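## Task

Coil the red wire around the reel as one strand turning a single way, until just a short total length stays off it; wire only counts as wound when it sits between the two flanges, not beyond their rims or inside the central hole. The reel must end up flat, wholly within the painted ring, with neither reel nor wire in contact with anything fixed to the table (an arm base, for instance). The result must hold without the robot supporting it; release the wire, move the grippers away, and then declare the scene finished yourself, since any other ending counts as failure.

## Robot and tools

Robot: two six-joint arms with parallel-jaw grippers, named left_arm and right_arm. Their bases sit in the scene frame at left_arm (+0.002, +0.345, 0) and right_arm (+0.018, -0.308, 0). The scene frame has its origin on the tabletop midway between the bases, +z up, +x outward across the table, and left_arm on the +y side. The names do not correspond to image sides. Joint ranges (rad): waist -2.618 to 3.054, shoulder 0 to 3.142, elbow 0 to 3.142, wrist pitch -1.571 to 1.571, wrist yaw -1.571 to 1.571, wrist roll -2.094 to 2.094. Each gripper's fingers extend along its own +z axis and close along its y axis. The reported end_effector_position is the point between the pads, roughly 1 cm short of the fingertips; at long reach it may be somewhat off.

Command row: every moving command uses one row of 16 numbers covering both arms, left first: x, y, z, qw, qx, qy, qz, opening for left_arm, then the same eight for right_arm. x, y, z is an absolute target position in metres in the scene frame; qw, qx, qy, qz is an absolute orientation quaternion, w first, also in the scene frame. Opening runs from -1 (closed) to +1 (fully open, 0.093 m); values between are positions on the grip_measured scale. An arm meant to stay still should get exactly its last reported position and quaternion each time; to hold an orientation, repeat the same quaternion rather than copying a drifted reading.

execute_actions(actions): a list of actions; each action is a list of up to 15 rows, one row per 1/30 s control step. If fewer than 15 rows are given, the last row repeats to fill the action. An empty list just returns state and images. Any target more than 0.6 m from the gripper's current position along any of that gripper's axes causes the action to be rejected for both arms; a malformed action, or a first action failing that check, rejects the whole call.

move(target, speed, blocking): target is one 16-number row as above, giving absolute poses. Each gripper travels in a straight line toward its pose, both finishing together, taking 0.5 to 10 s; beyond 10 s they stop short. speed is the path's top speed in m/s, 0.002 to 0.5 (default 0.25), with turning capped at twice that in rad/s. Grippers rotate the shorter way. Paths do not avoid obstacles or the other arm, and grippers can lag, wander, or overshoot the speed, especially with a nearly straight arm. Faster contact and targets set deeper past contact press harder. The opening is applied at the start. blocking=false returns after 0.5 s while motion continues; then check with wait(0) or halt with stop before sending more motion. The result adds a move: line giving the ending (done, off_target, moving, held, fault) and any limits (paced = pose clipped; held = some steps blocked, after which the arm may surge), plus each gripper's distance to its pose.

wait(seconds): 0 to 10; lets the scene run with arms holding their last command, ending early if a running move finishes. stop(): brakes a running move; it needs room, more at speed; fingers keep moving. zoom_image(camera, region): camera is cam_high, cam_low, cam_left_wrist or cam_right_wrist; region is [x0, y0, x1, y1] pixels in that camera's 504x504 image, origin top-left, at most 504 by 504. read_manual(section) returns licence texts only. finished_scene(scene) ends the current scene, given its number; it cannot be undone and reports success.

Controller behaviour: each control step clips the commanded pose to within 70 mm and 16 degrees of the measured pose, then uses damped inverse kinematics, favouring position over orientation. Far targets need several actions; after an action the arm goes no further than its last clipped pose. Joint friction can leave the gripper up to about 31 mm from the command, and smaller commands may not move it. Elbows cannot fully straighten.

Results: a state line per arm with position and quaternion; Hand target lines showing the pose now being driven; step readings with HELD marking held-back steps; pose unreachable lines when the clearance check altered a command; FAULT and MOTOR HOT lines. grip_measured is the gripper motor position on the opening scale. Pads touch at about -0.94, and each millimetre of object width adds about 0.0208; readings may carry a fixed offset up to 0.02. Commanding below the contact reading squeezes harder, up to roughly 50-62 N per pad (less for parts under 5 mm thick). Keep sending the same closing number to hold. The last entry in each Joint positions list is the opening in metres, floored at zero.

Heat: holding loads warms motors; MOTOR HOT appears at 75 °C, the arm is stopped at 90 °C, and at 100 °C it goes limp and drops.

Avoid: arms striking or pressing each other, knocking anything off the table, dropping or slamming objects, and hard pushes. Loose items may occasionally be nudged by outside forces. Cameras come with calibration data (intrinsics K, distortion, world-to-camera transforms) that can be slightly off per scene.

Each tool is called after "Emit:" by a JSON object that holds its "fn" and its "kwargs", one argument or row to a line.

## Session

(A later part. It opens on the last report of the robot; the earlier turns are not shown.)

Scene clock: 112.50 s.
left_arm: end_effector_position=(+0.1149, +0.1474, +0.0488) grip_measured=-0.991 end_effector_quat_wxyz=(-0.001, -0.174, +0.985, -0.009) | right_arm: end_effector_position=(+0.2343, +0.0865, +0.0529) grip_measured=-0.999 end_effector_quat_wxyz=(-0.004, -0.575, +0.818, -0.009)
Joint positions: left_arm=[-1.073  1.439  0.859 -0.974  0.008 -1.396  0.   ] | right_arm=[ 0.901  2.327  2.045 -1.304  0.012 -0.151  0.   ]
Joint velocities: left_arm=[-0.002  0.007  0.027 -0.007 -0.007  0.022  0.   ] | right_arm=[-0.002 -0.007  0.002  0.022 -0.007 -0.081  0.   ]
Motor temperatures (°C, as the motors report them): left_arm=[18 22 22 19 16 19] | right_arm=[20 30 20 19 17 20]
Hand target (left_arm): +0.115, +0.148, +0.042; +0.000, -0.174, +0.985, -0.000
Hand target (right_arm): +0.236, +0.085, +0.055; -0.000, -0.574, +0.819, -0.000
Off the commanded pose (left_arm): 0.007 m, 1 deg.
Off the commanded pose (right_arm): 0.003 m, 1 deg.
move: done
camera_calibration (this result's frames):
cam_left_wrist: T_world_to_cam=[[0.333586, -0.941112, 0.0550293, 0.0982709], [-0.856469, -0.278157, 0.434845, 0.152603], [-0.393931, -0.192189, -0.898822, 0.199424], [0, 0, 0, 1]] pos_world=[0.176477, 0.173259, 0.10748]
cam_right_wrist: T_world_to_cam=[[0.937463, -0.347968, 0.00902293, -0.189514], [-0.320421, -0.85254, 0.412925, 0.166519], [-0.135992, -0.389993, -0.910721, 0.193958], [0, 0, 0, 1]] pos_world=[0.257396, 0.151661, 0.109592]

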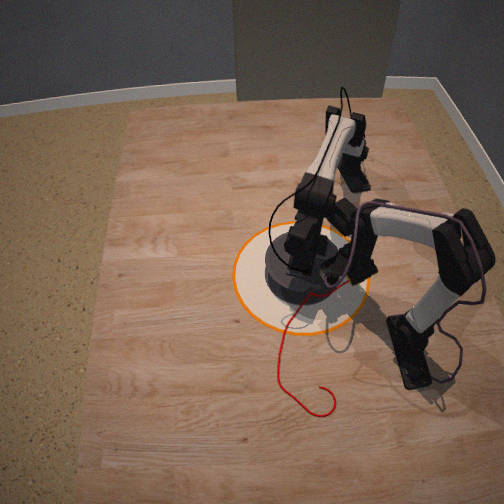

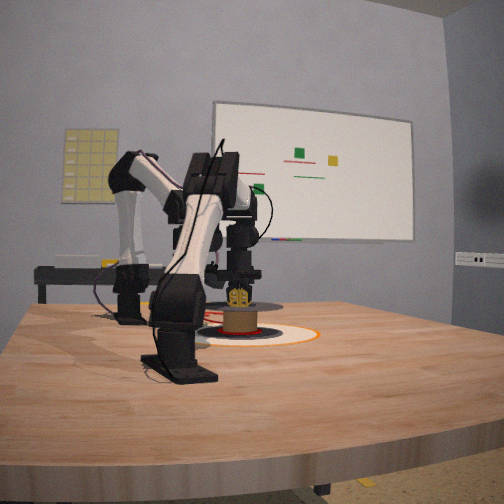

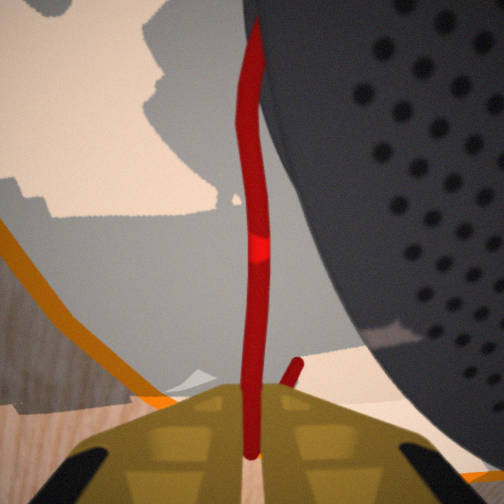

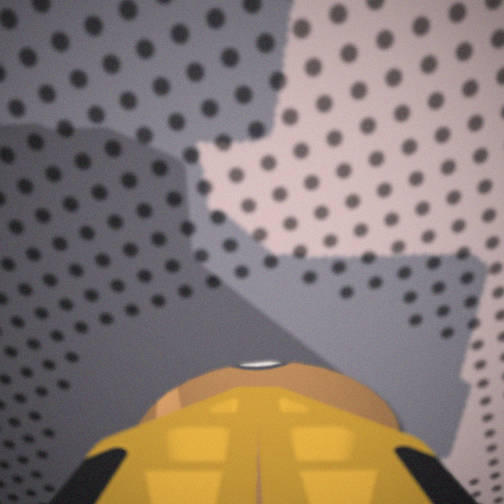

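Emit:
{"fn": "move", "kwargs": {
  "target": [0.115,0.148,0.042,0,-0.174,0.985,0,-1,0.236,0.086,0.055,0,-0.574,0.819,0,-0.6],
  "speed": 0.04
}}

Emit:
{"fn": "zoom_image", "kwargs": {
  "camera": "cam_low",
  "region": [190, 260, 300, 345]
}}

Scene clock: 113.90 s.
left_arm: end_effector_position=(+0.1149, +0.1474, +0.0488) grip_measured=-0.991 end_effector_quat_wxyz=(-0.001, -0.174, +0.985, -0.009) | right_arm: end_effector_position=(+0.2347, +0.0868, +0.0539) grip_measured=-0.610 end_effector_quat_wxyz=(-0.002, -0.575, +0.818, -0.008)
Joint positions: left_arm=[-1.073  1.439  0.859 -0.974  0.008 -1.396  0.   ] | right_arm=[ 0.901  2.324  2.045 -1.303  0.013 -0.151  0.016]
Joint velocities: left_arm=[ 0.017  0.002  0.017 -0.007  0.022  0.022  0.   ] | right_arm=[-0.002 -0.017 -0.017 -0.007 -0.066  0.007  0.001]
Motor temperatures (°C, as the motors report them): left_arm=[18 22 22 19 16 19] | right_arm=[20 30 20 19 17 20]
Hand target (left_arm): +0.115, +0.148, +0.042; +0.000, -0.174, +0.985, -0.000
Hand target (right_arm): +0.236, +0.086, +0.055; -0.000, -0.574, +0.819, -0.000
Off the commanded pose (left_arm): 0.007 m, 1 deg.
Off the commanded pose (right_arm): 0.002 m, 1 deg.
move: done
camera_calibration (this result's frames):
cam_left_wrist: T_world_to_cam=[[0.333586, -0.941112, 0.0550293, 0.0982709], [-0.856469, -0.278157, 0.434845, 0.152603], [-0.393931, -0.192189, -0.898822, 0.199424], [0, 0, 0, 1]] pos_world=[0.176477, 0.173259, 0.10748]
cam_right_wrist: T_world_to_cam=[[0.937577, -0.347627, 0.0102556, -0.189831], [-0.321033, -0.853757, 0.409923, 0.166883], [-0.133745, -0.387627, -0.912062, 0.194353], [0, 0, 0, 1]] pos_world=[0.25755, 0.151823, 0.1108]

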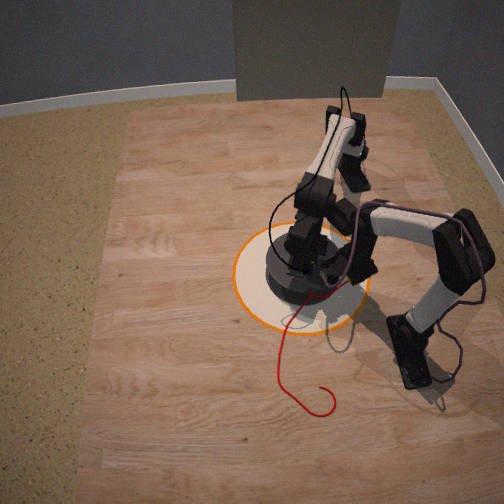

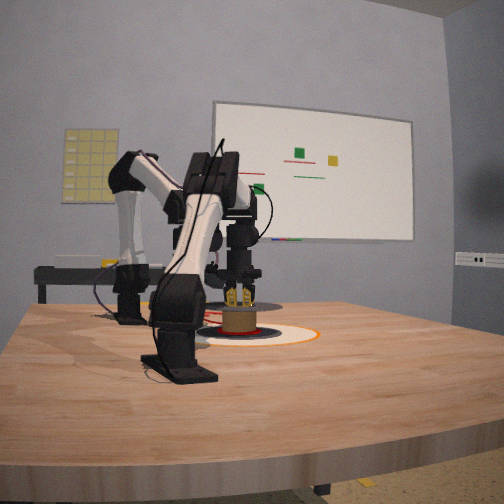

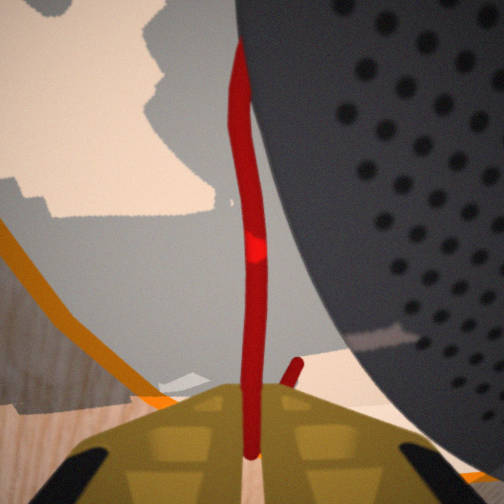

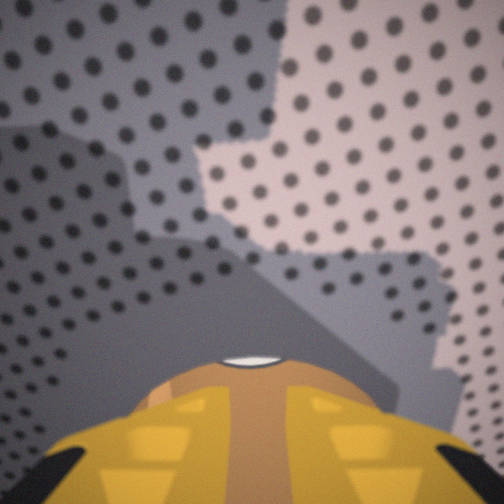

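Region (190, 260, 300, 345) of cam_low's 504x504 image, scaled by 4.582, with more detail than that image has; it fills the top 389 rows of this view, and the rest is white.

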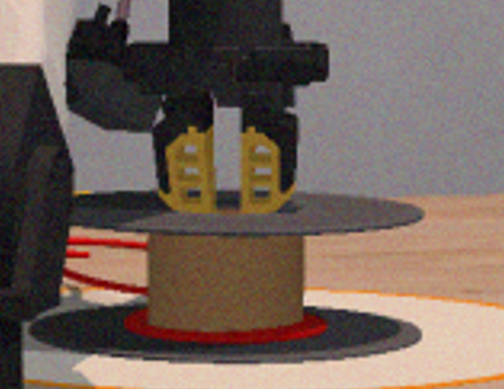

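Emit:
{"fn": "move", "kwargs": {
  "target": [0.113,0.148,0.016,0,-0.174,0.985,0,-1,0.236,0.086,0.053,0,-0.574,0.819,0,-0.5],
  "speed": 0.05
}}

Scene clock: 116.30 s.
left_arm: end_effector_position=(+0.1103, +0.1530, +0.0264) grip_measured=-0.991 end_effector_quat_wxyz=(-0.006, -0.174, +0.985, +0.004) | right_arm: end_effector_position=(+0.2346, +0.0868, +0.0557) grip_measured=-0.510 end_effector_quat_wxyz=(-0.001, -0.575, +0.818, -0.007)
Joint positions: left_arm=[-1.079  1.474  0.794 -0.902  0.008 -1.401  0.   ] | right_arm=[ 0.901  2.32   2.045 -1.304  0.013 -0.151  0.021]
Joint velocities: left_arm=[ 0.012 -0.002  0.032  0.022 -0.022  0.051  0.   ] | right_arm=[-0.012  0.007  0.012  0.022  0.037 -0.037  0.   ]
Motor temperatures (°C, as the motors report them): left_arm=[18 22 22 19 16 19] | right_arm=[20 31 20 19 17 20]
Hand target (left_arm): +0.113, +0.149, +0.017; -0.000, -0.174, +0.985, +0.000
Hand target (right_arm): +0.236, +0.086, +0.053; -0.000, -0.574, +0.819, -0.000
Off the commanded pose (left_arm): 0.012 m, 1 deg.
Off the commanded pose (right_arm): 0.003 m, 1 deg.
move: off_target (left_arm)
camera_calibration (this result's frames):
cam_left_wrist: T_world_to_cam=[[0.334521, -0.941983, 0.0276188, 0.107082], [-0.850271, -0.289055, 0.439871, 0.160791], [-0.406368, -0.17063, -0.897636, 0.176633], [0, 0, 0, 1]] pos_world=[0.172673, 0.177486, 0.0848677]
cam_right_wrist: T_world_to_cam=[[0.937564, -0.34766, 0.0103075, -0.189779], [-0.321493, -0.854926, 0.407116, 0.166488], [-0.132726, -0.385011, -0.913318, 0.195596], [0, 0, 0, 1]] pos_world=[0.257415, 0.151663, 0.112818]

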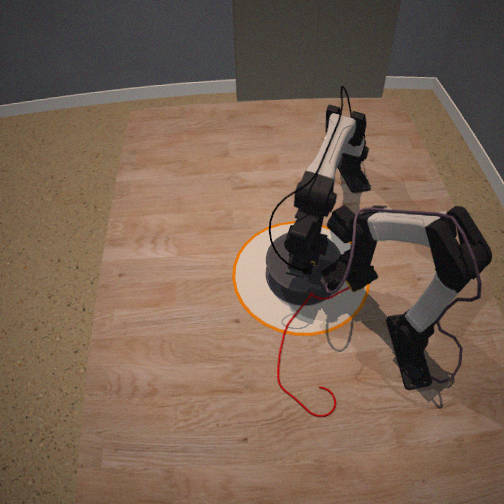

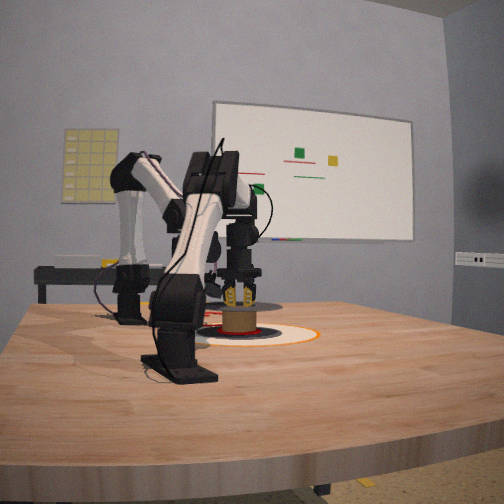

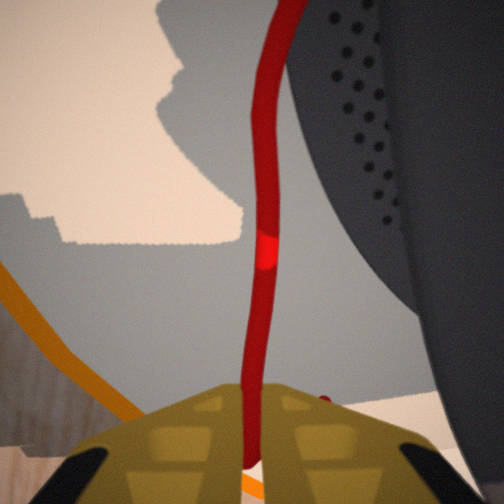

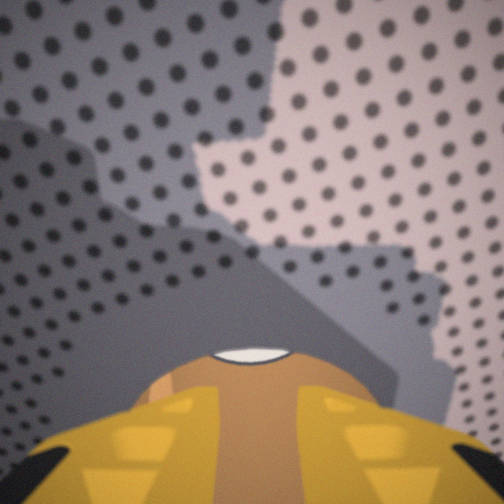

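Emit:
{"fn": "move", "kwargs": {
  "target": [0.113,0.148,0.016,0,-0.174,0.985,0,-0.86,0.236,0.086,0.048,0,-0.259,0.966,0,-0.5],
  "speed": 0.15
}}

Scene clock: 119.53 s.
left_arm: end_effector_position=(+0.1121, +0.1568, +0.0260) grip_measured=-0.862 end_effector_quat_wxyz=(+0.002, -0.179, +0.984, +0.012) | right_arm: end_effector_position=(+0.2313, +0.0804, +0.0575) grip_measured=-0.503 end_effector_quat_wxyz=(-0.005, -0.274, +0.962, -0.015)
Joint positions: left_arm=[-1.079  1.474  0.792 -0.909 -0.013 -1.412  0.004] | right_arm=[ 0.901  2.31   2.035 -1.325  0.013  0.52   0.021]
Joint velocities: left_arm=[ 0.007  0.002 -0.022  0.066  0.022 -0.022  0.001] | right_arm=[-0.007 -0.012 -0.002  0.051 -0.022  0.022 -0.   ]
Motor temperatures (°C, as the motors report them): left_arm=[18 22 22 19 16 19] | right_arm=[20 32 20 19 17 20]
Hand target (left_arm): +0.113, +0.149, +0.017; +0.000, -0.174, +0.985, +0.000
Hand target (right_arm): +0.236, +0.086, +0.048; -0.001, -0.259, +0.966, -0.001
Off the commanded pose (left_arm): 0.013 m, 2 deg.
Off the commanded pose (right_arm): 0.012 m, 3 deg.
move: off_target (left_arm, right_arm)
camera_calibration (this result's frames):
cam_left_wrist: T_world_to_cam=[[0.343609, -0.938992, 0.0150446, 0.108932], [-0.853128, -0.305412, 0.422961, 0.166932], [-0.392562, -0.158168, -0.906023, 0.174386], [0, 0, 0, 1]] pos_world=[0.173442, 0.180851, 0.0857533]
cam_right_wrist: T_world_to_cam=[[0.517614, -0.855239, 0.0253197, -0.0518583], [-0.783618, -0.461971, 0.415362, 0.23405], [-0.343537, -0.234838, -0.909304, 0.230771], [0, 0, 0, 1]] pos_world=[0.289527, 0.117967, 0.113938]

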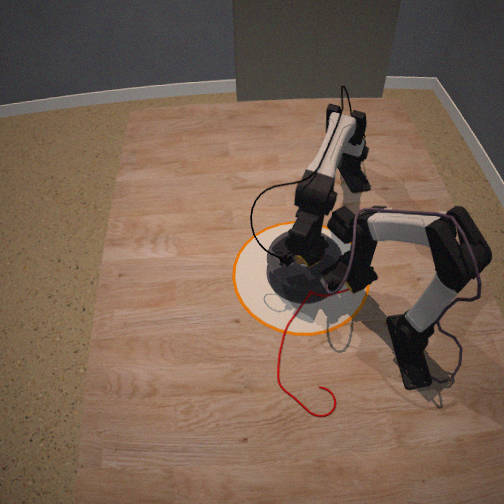

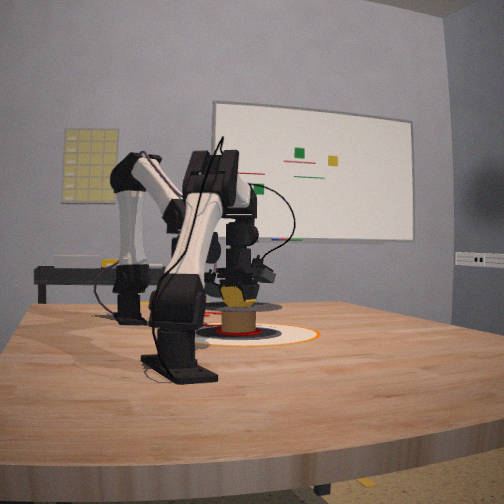

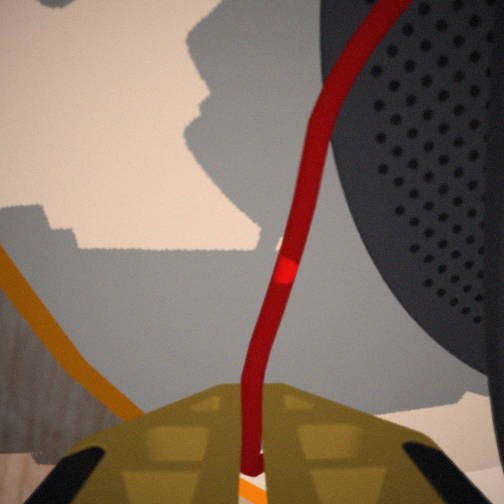

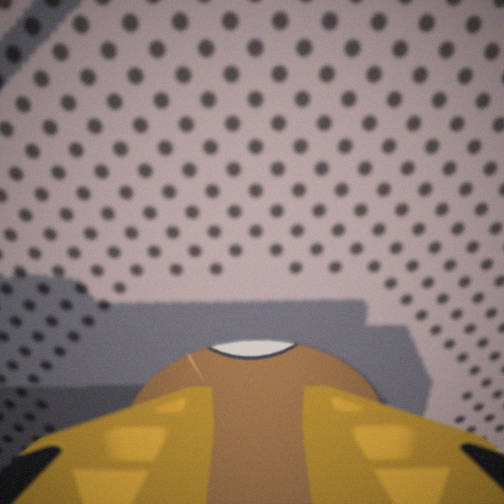

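Emit:
{"fn": "zoom_image", "kwargs": {
  "camera": "cam_high",
  "region": [230, 200, 400, 350]
}}

Region (230, 200, 400, 350) of cam_high's 504x504 image, scaled by 2.965, with more detail than that image has; it fills the top 445 rows of this view, and the rest is white.

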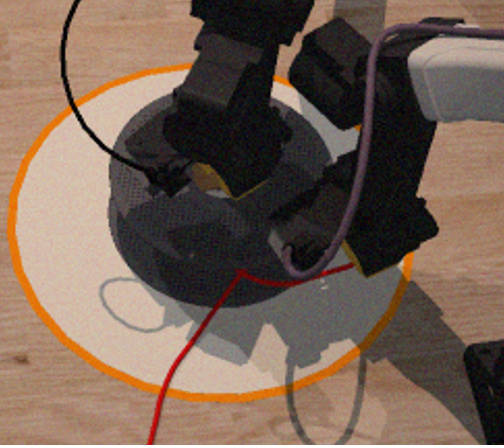

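Emit:
{"fn": "move", "kwargs": {
  "target": [0.113,0.148,0.016,0,-0.174,0.985,0,-0.86,0.233,0.083,0.105,0,-0.259,0.966,0,-0.9],
  "speed": 0.15
}}

Emit:
{"fn": "move", "kwargs": {
  "target": [0.113,0.148,0.016,0,-0.174,0.985,0,-0.86,0.297,0.078,0.10,0,-0.643,0.766,0,1],
  "speed": 0.25
}}

Scene clock: 126.03 s.
left_arm: end_effector_position=(+0.1157, +0.1496, +0.0260) grip_measured=-0.862 end_effector_quat_wxyz=(+0.007, -0.179, +0.984, -0.004) | right_arm: end_effector_position=(+0.2327, +0.0836, +0.0983) grip_measured=-0.897 end_effector_quat_wxyz=(+0.002, -0.264, +0.964, -0.007)
Joint positions: left_arm=[-1.079  1.474  0.792 -0.876 -0.01  -1.412  0.004] | right_arm=[ 0.901  2.31   2.198 -1.465  0.012  0.539  0.002]
Joint velocities: left_arm=[ 0.012  0.002 -0.012 -0.007 -0.066  0.051  0.   ] | right_arm=[-0.002 -0.012 -0.007 -0.037  0.022 -0.051 -0.   ]
Motor temperatures (°C, as the motors report them): left_arm=[18 21 22 19 16 19] | right_arm=[20 33 20 19 17 20]
Hand target (left_arm): +0.113, +0.148, +0.017; -0.000, -0.174, +0.985, +0.000
Hand target (right_arm): +0.233, +0.084, +0.105; +0.000, -0.259, +0.966, +0.000
Off the commanded pose (left_arm): 0.010 m, 1 deg.
Off the commanded pose (right_arm): 0.007 m, 1 deg.
move: done
camera_calibration (this result's frames):
cam_left_wrist: T_world_to_cam=[[0.34353, -0.937904, 0.0481967, 0.0999125], [-0.858978, -0.293045, 0.419858, 0.166728], [-0.379663, -0.185634, -0.906309, 0.177251], [0, 0, 0, 1]] pos_world=[0.176188, 0.175471, 0.0858268]
cam_right_wrist: T_world_to_cam=[[0.500998, -0.865356, 0.0126158, -0.0449109], [-0.796362, -0.455249, 0.39819, 0.223845], [-0.338833, -0.209539, -0.917216, 0.266704], [0, 0, 0, 1]] pos_world=[0.29113, 0.118926, 0.156059]

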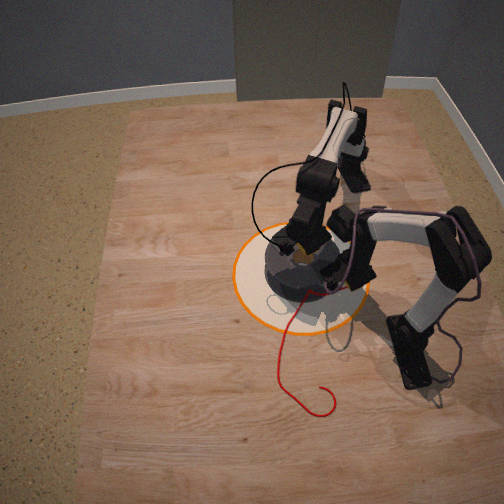

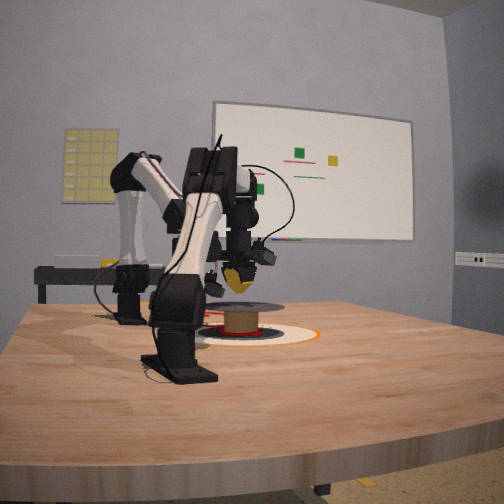

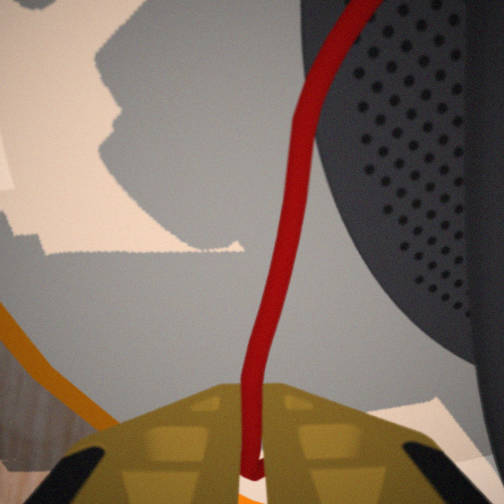

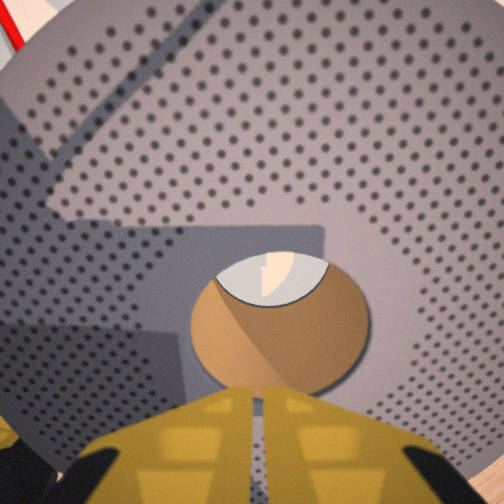

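Scene clock: 128.33 s.
left_arm: end_effector_position=(+0.1157, +0.1495, +0.0260) grip_measured=-0.862 end_effector_quat_wxyz=(+0.007, -0.179, +0.984, -0.004) | right_arm: end_effector_position=(+0.2953, +0.0796, +0.1020) grip_measured=+0.990 end_effector_quat_wxyz=(+0.013, -0.643, +0.766, -0.000)
Joint positions: left_arm=[-1.079  1.474  0.792 -0.876 -0.01  -1.412  0.004] | right_arm=[ 0.779  2.47   2.497 -1.572  0.008 -0.443  0.093]
Joint velocities: left_arm=[ 0.002  0.007 -0.017  0.051 -0.022  0.007 -0.001] | right_arm=[ 0.017 -0.012 -0.007  0.022 -0.007 -0.081  0.   ]
Motor temperatures (°C, as the motors report them): left_arm=[18 21 22 19 16 19] | right_arm=[20 34 20 19 17 20]
Hand target (left_arm): +0.113, +0.148, +0.017; +0.000, -0.174, +0.985, -0.000
Hand target (right_arm): +0.297, +0.078, +0.099; +0.007, -0.643, +0.766, +0.004
Off the commanded pose (left_arm): 0.010 m, 1 deg.
Off the commanded pose (right_arm): 0.003 m, 2 deg.
joint sent to its limit (right arm) — the command would take joint 4 (wrist pitch) past its lower limit, so that joint was sent only as far as its limit.
move: done
camera_calibration (this result's frames):
cam_left_wrist: T_world_to_cam=[[0.34352, -0.937888, 0.0485724, 0.0998103], [-0.859058, -0.292906, 0.419793, 0.166733], [-0.379491, -0.185934, -0.906319, 0.17728], [0, 0, 0, 1]] pos_world=[0.176223, 0.175411, 0.0858309]
cam_right_wrist: T_world_to_cam=[[0.982813, -0.183846, 0.0166946, -0.276707], [-0.176321, -0.908095, 0.379834, 0.125172], [-0.0546705, -0.37625, -0.924904, 0.220586], [0, 0, 0, 1]] pos_world=[0.306081, 0.145792, 0.161096]

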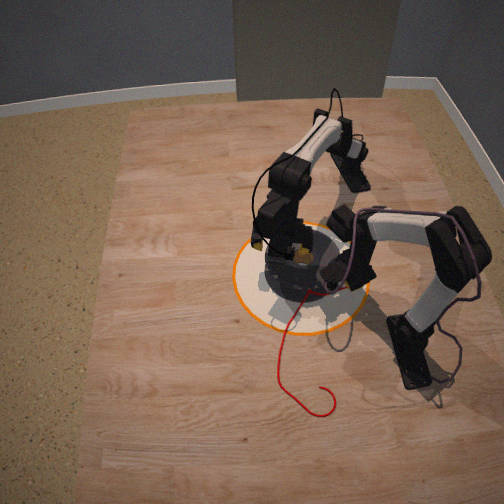

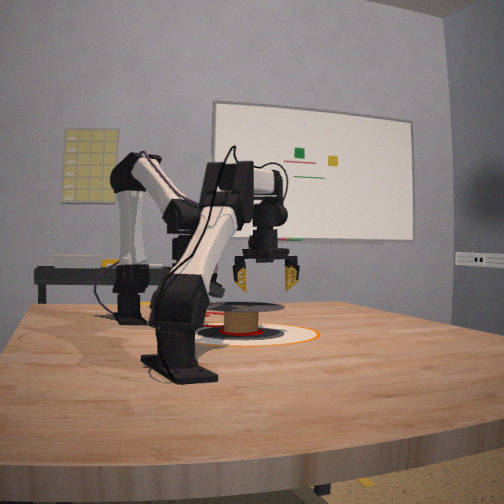

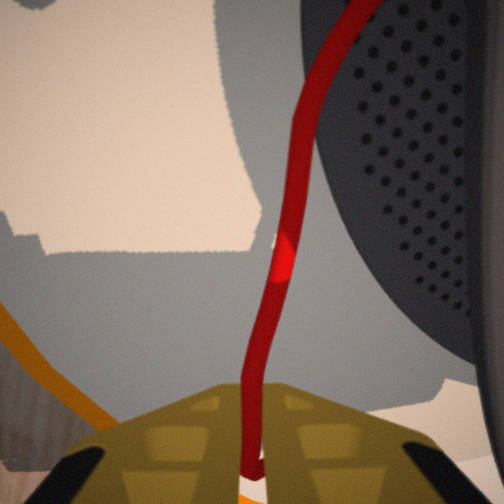

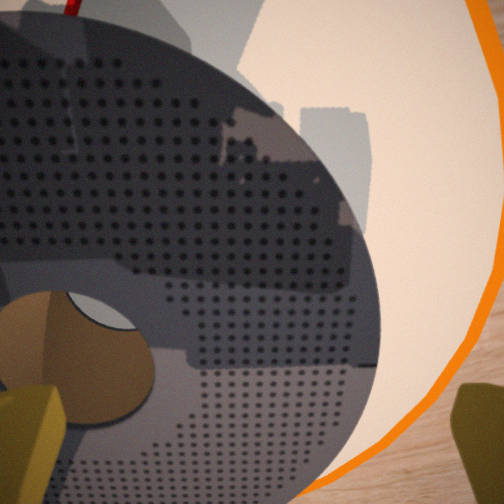

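Emit:
{"fn": "move", "kwargs": {
  "target": [0.113,0.148,0.016,0,-0.174,0.985,0,-0.86,0.304,0.068,0.08,0,-0.643,0.766,0,1],
  "speed": 0.06
}}

Scene clock: 130.37 s.
left_arm: end_effector_position=(+0.1157, +0.1495, +0.0260) grip_measured=-0.862 end_effector_quat_wxyz=(+0.007, -0.179, +0.984, -0.004) | right_arm: end_effector_position=(+0.3019, +0.0686, +0.0753) grip_measured=+0.990 end_effector_quat_wxyz=(-0.008, -0.643, +0.765, -0.006)
Joint positions: left_arm=[-1.079  1.474  0.792 -0.876 -0.01  -1.412  0.004] | right_arm=[ 0.754  2.47   2.389 -1.508  0.007 -0.47   0.093]
Joint velocities: left_arm=[-0.002 -0.002 -0.012 -0.007 -0.022 -0.066 -0.001] | right_arm=[-0.007 -0.002 -0.012  0.037  0.022 -0.007  0.   ]
Motor temperatures (°C, as the motors report them): left_arm=[18 21 22 19 16 19] | right_arm=[20 34 20 19 17 20]
Hand target (left_arm): +0.113, +0.149, +0.017; +0.000, -0.174, +0.985, +0.000
Hand target (right_arm): +0.304, +0.068, +0.080; -0.000, -0.643, +0.766, +0.001
Off the commanded pose (left_arm): 0.010 m, 1 deg.
Off the commanded pose (right_arm): 0.005 m, 1 deg.
move: done
camera_calibration (this result's frames):
cam_left_wrist: T_world_to_cam=[[0.34352, -0.937888, 0.0485724, 0.0998103], [-0.859058, -0.292906, 0.419793, 0.166733], [-0.379491, -0.185934, -0.906319, 0.17728], [0, 0, 0, 1]] pos_world=[0.176223, 0.175411, 0.0858309]
cam_right_wrist: T_world_to_cam=[[0.983278, -0.182089, -0.00274282, -0.28362], [-0.164417, -0.894121, 0.416551, 0.119181], [-0.078302, -0.409135, -0.909108, 0.200278], [0, 0, 0, 1]] pos_world=[0.314154, 0.136859, 0.131651]

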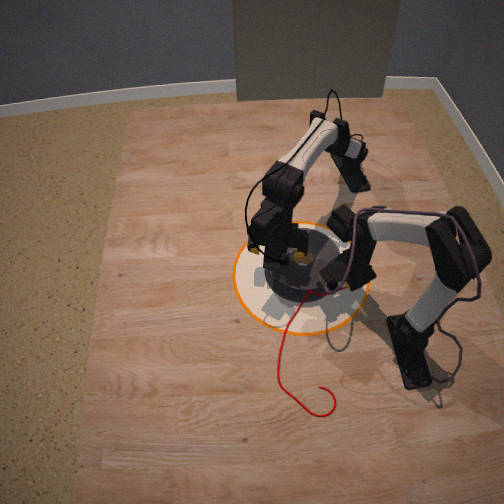

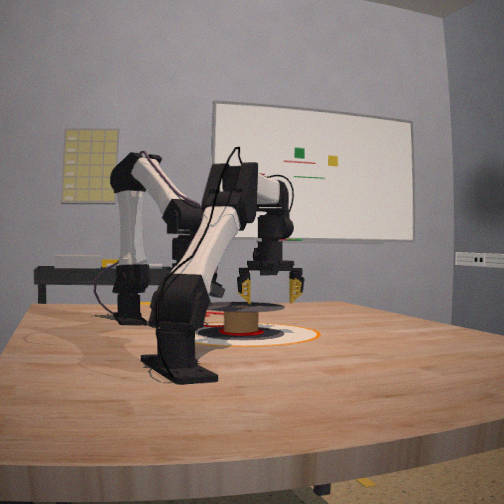

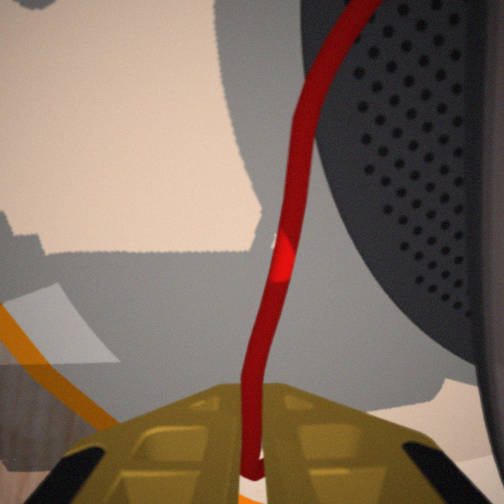

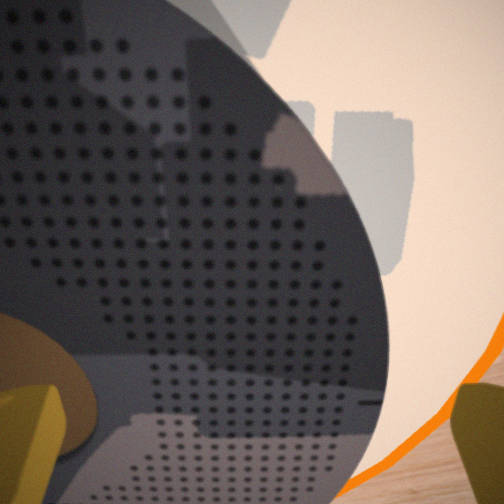

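Emit:
{"fn": "move", "kwargs": {
  "target": [0.113,0.148,0.016,0,-0.174,0.985,0,-0.86,0.302,0.069,0.056,0,-0.643,0.766,0,1],
  "speed": 0.05
}}

Emit:
{"fn": "zoom_image", "kwargs": {
  "camera": "cam_low",
  "region": [200, 250, 320, 345]
}}

Scene clock: 131.63 s.
left_arm: end_effector_position=(+0.1157, +0.1495, +0.0260) grip_measured=-0.862 end_effector_quat_wxyz=(+0.007, -0.179, +0.984, -0.004) | right_arm: end_effector_position=(+0.3020, +0.0686, +0.0541) grip_measured=+0.990 end_effector_quat_wxyz=(-0.005, -0.644, +0.765, -0.005)
Joint positions: left_arm=[-1.079  1.474  0.792 -0.876 -0.01  -1.412  0.004] | right_arm=[ 0.754  2.444  2.257 -1.395  0.007 -0.47   0.093]
Joint velocities: left_arm=[-0.012 -0.002  0.007 -0.037 -0.007 -0.022 -0.   ] | right_arm=[ 0.002 -0.002 -0.007  0.066  0.022  0.081  0.   ]
Motor temperatures (°C, as the motors report them): left_arm=[18 21 22 19 16 19] | right_arm=[20 35 20 19 17 20]
Hand target (left_arm): +0.113, +0.149, +0.017; +0.000, -0.174, +0.985, +0.000
Hand target (right_arm): +0.302, +0.069, +0.056; -0.000, -0.643, +0.766, -0.000
Off the commanded pose (left_arm): 0.010 m, 1 deg.
Off the commanded pose (right_arm): 0.002 m, 1 deg.
move: done
camera_calibration (this result's frames):
cam_left_wrist: T_world_to_cam=[[0.34352, -0.937888, 0.0485724, 0.0998103], [-0.859058, -0.292906, 0.419793, 0.166733], [-0.379491, -0.185934, -0.906319, 0.17728], [0, 0, 0, 1]] pos_world=[0.176223, 0.175411, 0.0858309]
cam_right_wrist: T_world_to_cam=[[0.983353, -0.181708, 0.000298566, -0.283932], [-0.165776, -0.896458, 0.410951, 0.128934], [-0.0744053, -0.404159, -0.911657, 0.179721], [0, 0, 0, 1]] pos_world=[0.313952, 0.136627, 0.110943]

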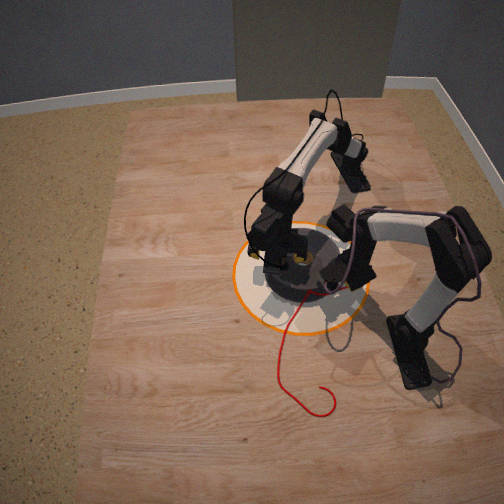

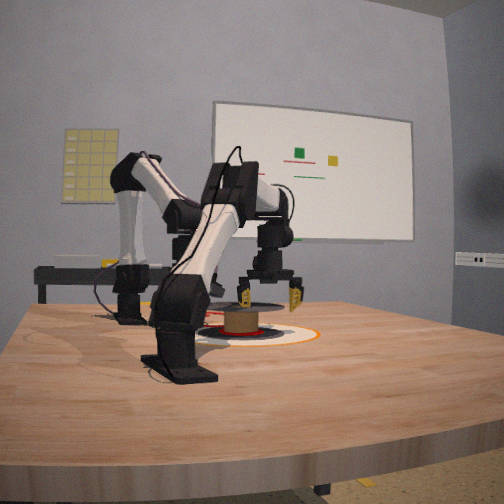

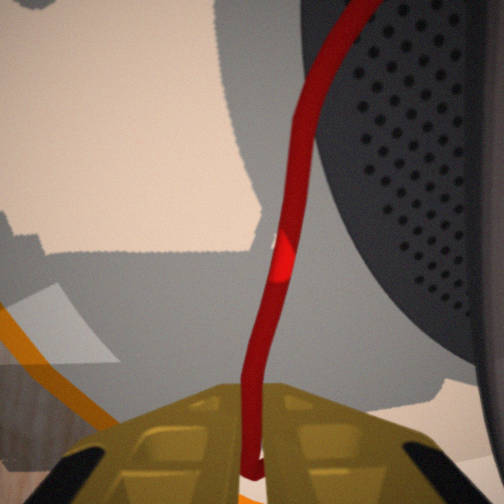

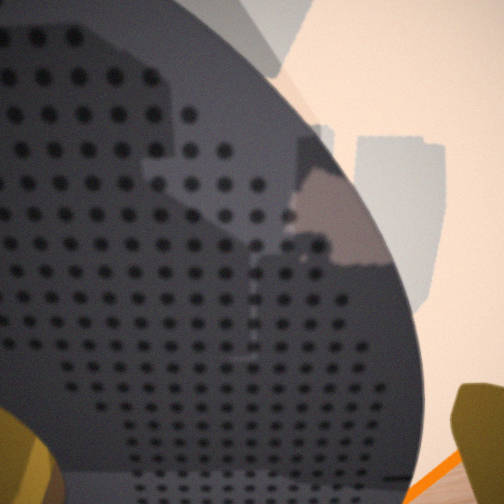

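Region (200, 250, 320, 345) of cam_low's 504x504 image, scaled by 4.200, with more detail than that image has; it fills the top 399 rows of this view, and the rest is white.

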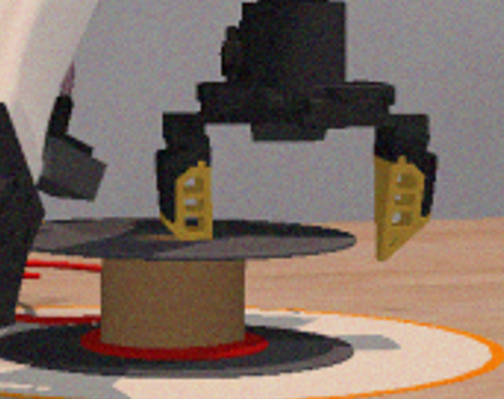

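Emit:
{"fn": "move", "kwargs": {
  "target": [0.113,0.148,0.016,0,-0.174,0.985,0,-0.86,0.302,0.069,0.056,0,-0.643,0.766,0,0.42],
  "speed": 0.05
}}

Scene clock: 132.63 s.
left_arm: end_effector_position=(+0.1169, +0.1474, +0.0260) grip_measured=-0.862 end_effector_quat_wxyz=(+0.008, -0.179, +0.984, -0.009) | right_arm: end_effector_position=(+0.3018, +0.0688, +0.0541) grip_measured=+0.458 end_effector_quat_wxyz=(-0.005, -0.644, +0.765, -0.005)
Joint positions: left_arm=[-1.079  1.474  0.792 -0.866 -0.01  -1.412  0.004] | right_arm=[ 0.755  2.444  2.257 -1.395  0.007 -0.471  0.067]
Joint velocities: left_arm=[ 0.002 -0.002 -0.002 -0.022  0.022  0.037  0.001] | right_arm=[-0.007  0.007 -0.012  0.037 -0.051  0.051  0.   ]
Motor temperatures (°C, as the motors report them): left_arm=[18 21 22 19 16 19] | right_arm=[20 35 20 19 17 20]
Hand target (left_arm): +0.113, +0.149, +0.017; +0.000, -0.174, +0.985, +0.000
Hand target (right_arm): +0.302, +0.069, +0.056; -0.000, -0.643, +0.766, -0.000
Off the commanded pose (left_arm): 0.011 m, 2 deg.
Off the commanded pose (right_arm): 0.002 m, 1 deg.
move: off_target (left_arm)
camera_calibration (this result's frames):
cam_left_wrist: T_world_to_cam=[[0.342899, -0.937559, 0.0583313, 0.0972113], [-0.861233, -0.288974, 0.418058, 0.166849], [-0.375098, -0.193589, -0.906546, 0.178005], [0, 0, 0, 1]] pos_world=[0.177131, 0.173816, 0.0859465]
cam_right_wrist: T_world_to_cam=[[0.98349, -0.180962, -0.0000483379, -0.283788], [-0.164968, -0.896678, 0.410797, 0.128813], [-0.0743819, -0.404007, -0.911727, 0.179751], [0, 0, 0, 1]] pos_world=[0.313723, 0.136769, 0.110954]

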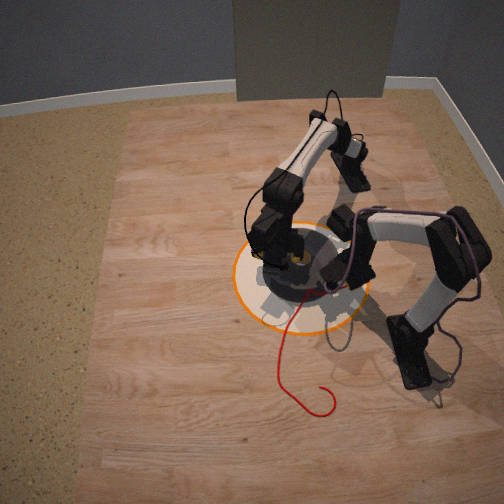

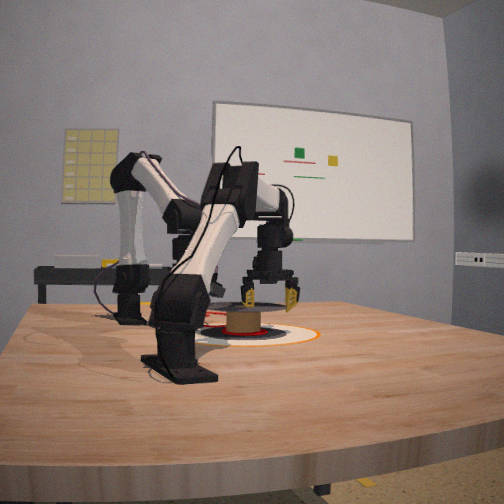

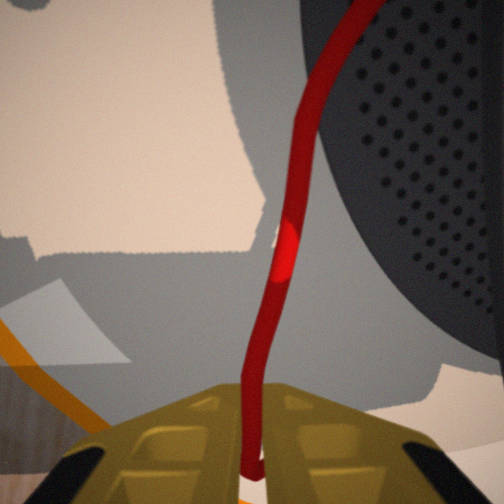

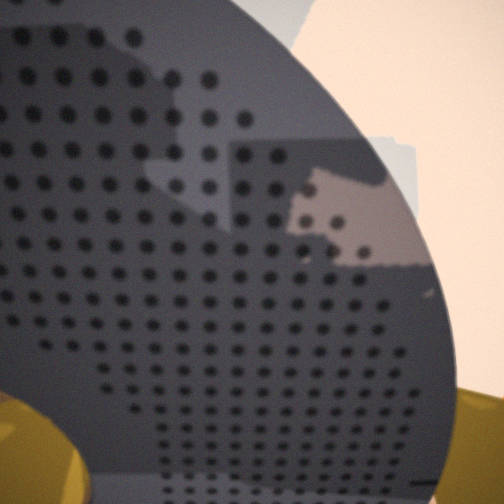

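Emit:
{"fn": "move", "kwargs": {
  "target": [0.113,0.148,0.016,0,-0.174,0.985,0,-0.86,0.276,0.028,0.056,0,-0.301,0.954,0,0.42],
  "speed": 0.15
}}

Scene clock: 136.67 s.
left_arm: end_effector_position=(+0.1182, +0.1570, +0.0251) grip_measured=-0.862 end_effector_quat_wxyz=(+0.018, -0.186, +0.982, +0.010) | right_arm: end_effector_position=(+0.2617, +0.0181, +0.0550) grip_measured=+0.459 end_effector_quat_wxyz=(-0.038, -0.333, +0.942, -0.019)
Joint positions: left_arm=[-1.075  1.474  0.787 -0.89  -0.04  -1.421  0.004] | right_arm=[ 0.752  2.207  1.85  -1.299 -0.011  0.245  0.067]
Joint velocities: left_arm=[-0.017 -0.002 -0.002 -0.007 -0.037 -0.007  0.002] | right_arm=[-0.007 -0.007  0.007 -0.066  0.066  0.037 -0.   ]
Motor temperatures (°C, as the motors report them): left_arm=[18 21 22 19 16 19] | right_arm=[20 36 20 19 17 20]
Hand target (left_arm): +0.113, +0.149, +0.017; +0.000, -0.174, +0.985, +0.000
Hand target (right_arm): +0.276, +0.027, +0.058; -0.003, -0.301, +0.954, +0.000
Off the commanded pose (left_arm): 0.014 m, 3 deg.
Off the commanded pose (right_arm): 0.017 m, 6 deg.
move: off_target (left_arm, right_arm)
camera_calibration (this result's frames):
cam_left_wrist: T_world_to_cam=[[0.355136, -0.934489, 0.0246543, 0.10469], [-0.861952, -0.317134, 0.395556, 0.176228], [-0.361825, -0.161727, -0.918111, 0.173189], [0, 0, 0, 1]] pos_world=[0.177385, 0.181729, 0.0867176]
cam_right_wrist: T_world_to_cam=[[0.620679, -0.783999, 0.0101303, -0.148247], [-0.692937, -0.54245, 0.47496, 0.204607], [-0.366873, -0.301817, -0.879949, 0.230022], [0, 0, 0, 1]] pos_world=[0.318182, 0.0641876, 0.10673]

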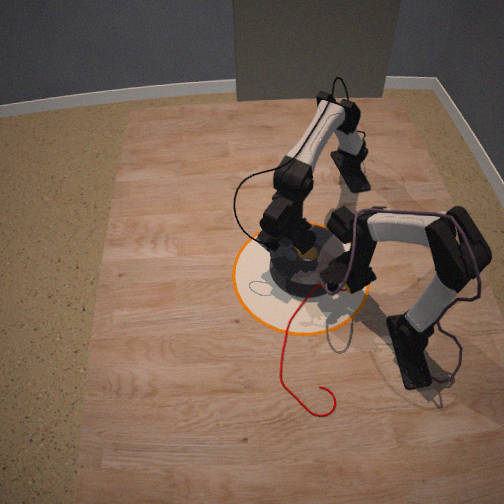

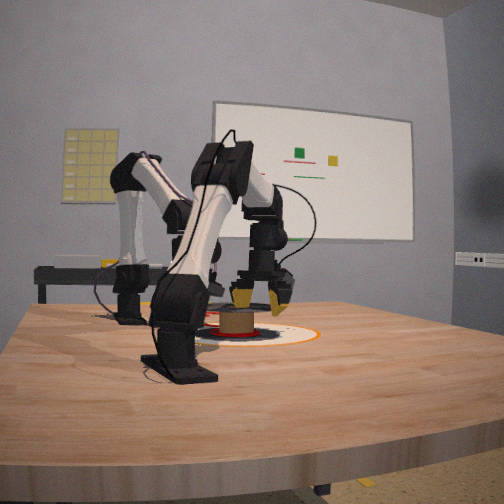

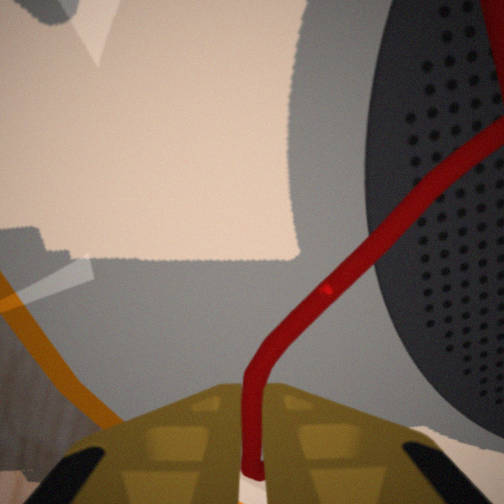

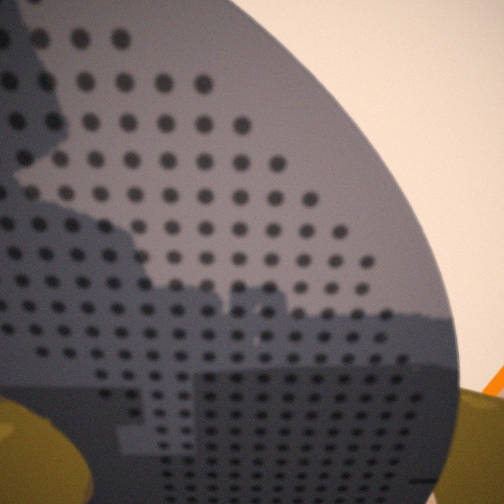

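Emit:
{"fn": "move", "kwargs": {
  "target": [0.113,0.148,0.016,0,-0.174,0.985,0,-0.82,0.276,0.028,0.056,0,-0.301,0.954,0,0.42],
  "speed": 0.1
}}

Scene clock: 137.80 s.
left_arm: end_effector_position=(+0.1171, +0.1574, +0.0250) grip_measured=-0.823 end_effector_quat_wxyz=(+0.015, -0.186, +0.982, +0.011) | right_arm: end_effector_position=(+0.2632, +0.0197, +0.0547) grip_measured=+0.459 end_effector_quat_wxyz=(-0.034, -0.329, +0.944, -0.017)
Joint positions: left_arm=[-1.075  1.474  0.787 -0.894 -0.036 -1.422  0.006] | right_arm=[ 0.752  2.207  1.85  -1.29  -0.009  0.255  0.067]
Joint velocities: left_arm=[-0.002 -0.007  0.002  0.007  0.037 -0.022  0.001] | right_arm=[ 0.007 -0.012 -0.002 -0.022 -0.051 -0.037  0.001]
Motor temperatures (°C, as the motors report them): left_arm=[18 21 22 19 16 19] | right_arm=[20 36 20 19 17 20]
Hand target (left_arm): +0.113, +0.149, +0.017; +0.000, -0.174, +0.985, +0.000
Hand target (right_arm): +0.276, +0.028, +0.056; -0.002, -0.302, +0.953, -0.001
Off the commanded pose (left_arm): 0.014 m, 3 deg.
Off the commanded pose (right_arm): 0.015 m, 6 deg.
move: off_target (left_arm, right_arm)
camera_calibration (this result's frames):
cam_left_wrist: T_world_to_cam=[[0.355664, -0.934364, 0.0216292, 0.105474], [-0.859487, -0.317896, 0.400281, 0.175108], [-0.367132, -0.160955, -0.916137, 0.173279], [0, 0, 0, 1]] pos_world=[0.176606, 0.182108, 0.0863733]
cam_right_wrist: T_world_to_cam=[[0.613222, -0.789847, 0.0100083, -0.145852], [-0.701436, -0.538668, 0.466715, 0.209281], [-0.363243, -0.29322, -0.884351, 0.22994], [0, 0, 0, 1]] pos_world=[0.319761, 0.0649555, 0.107132]

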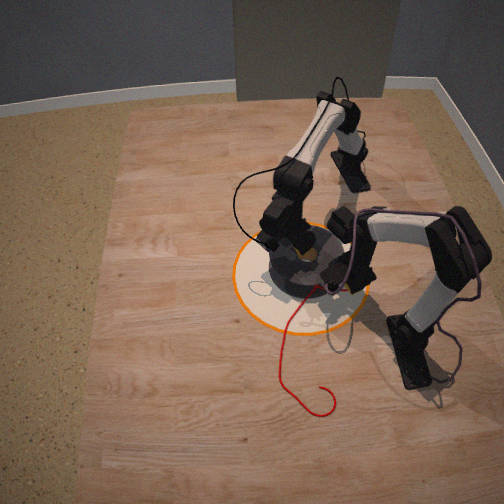

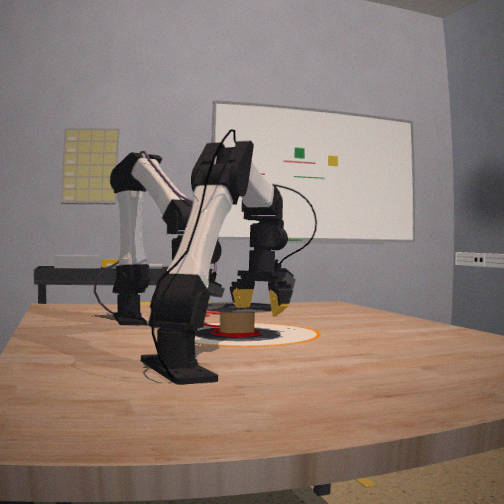

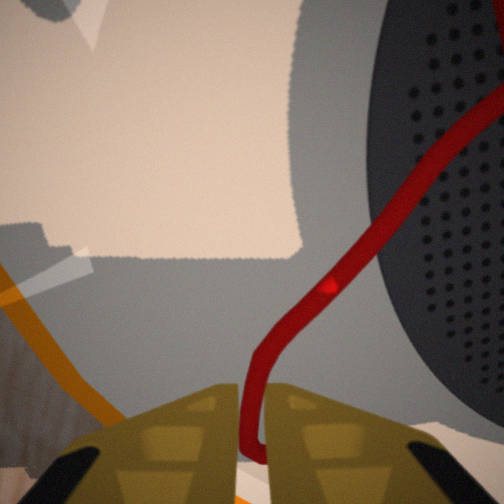

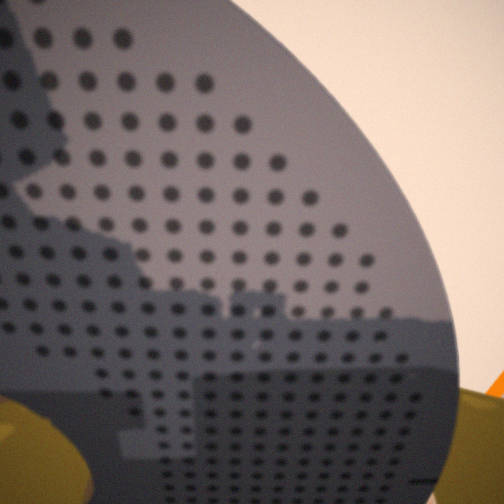

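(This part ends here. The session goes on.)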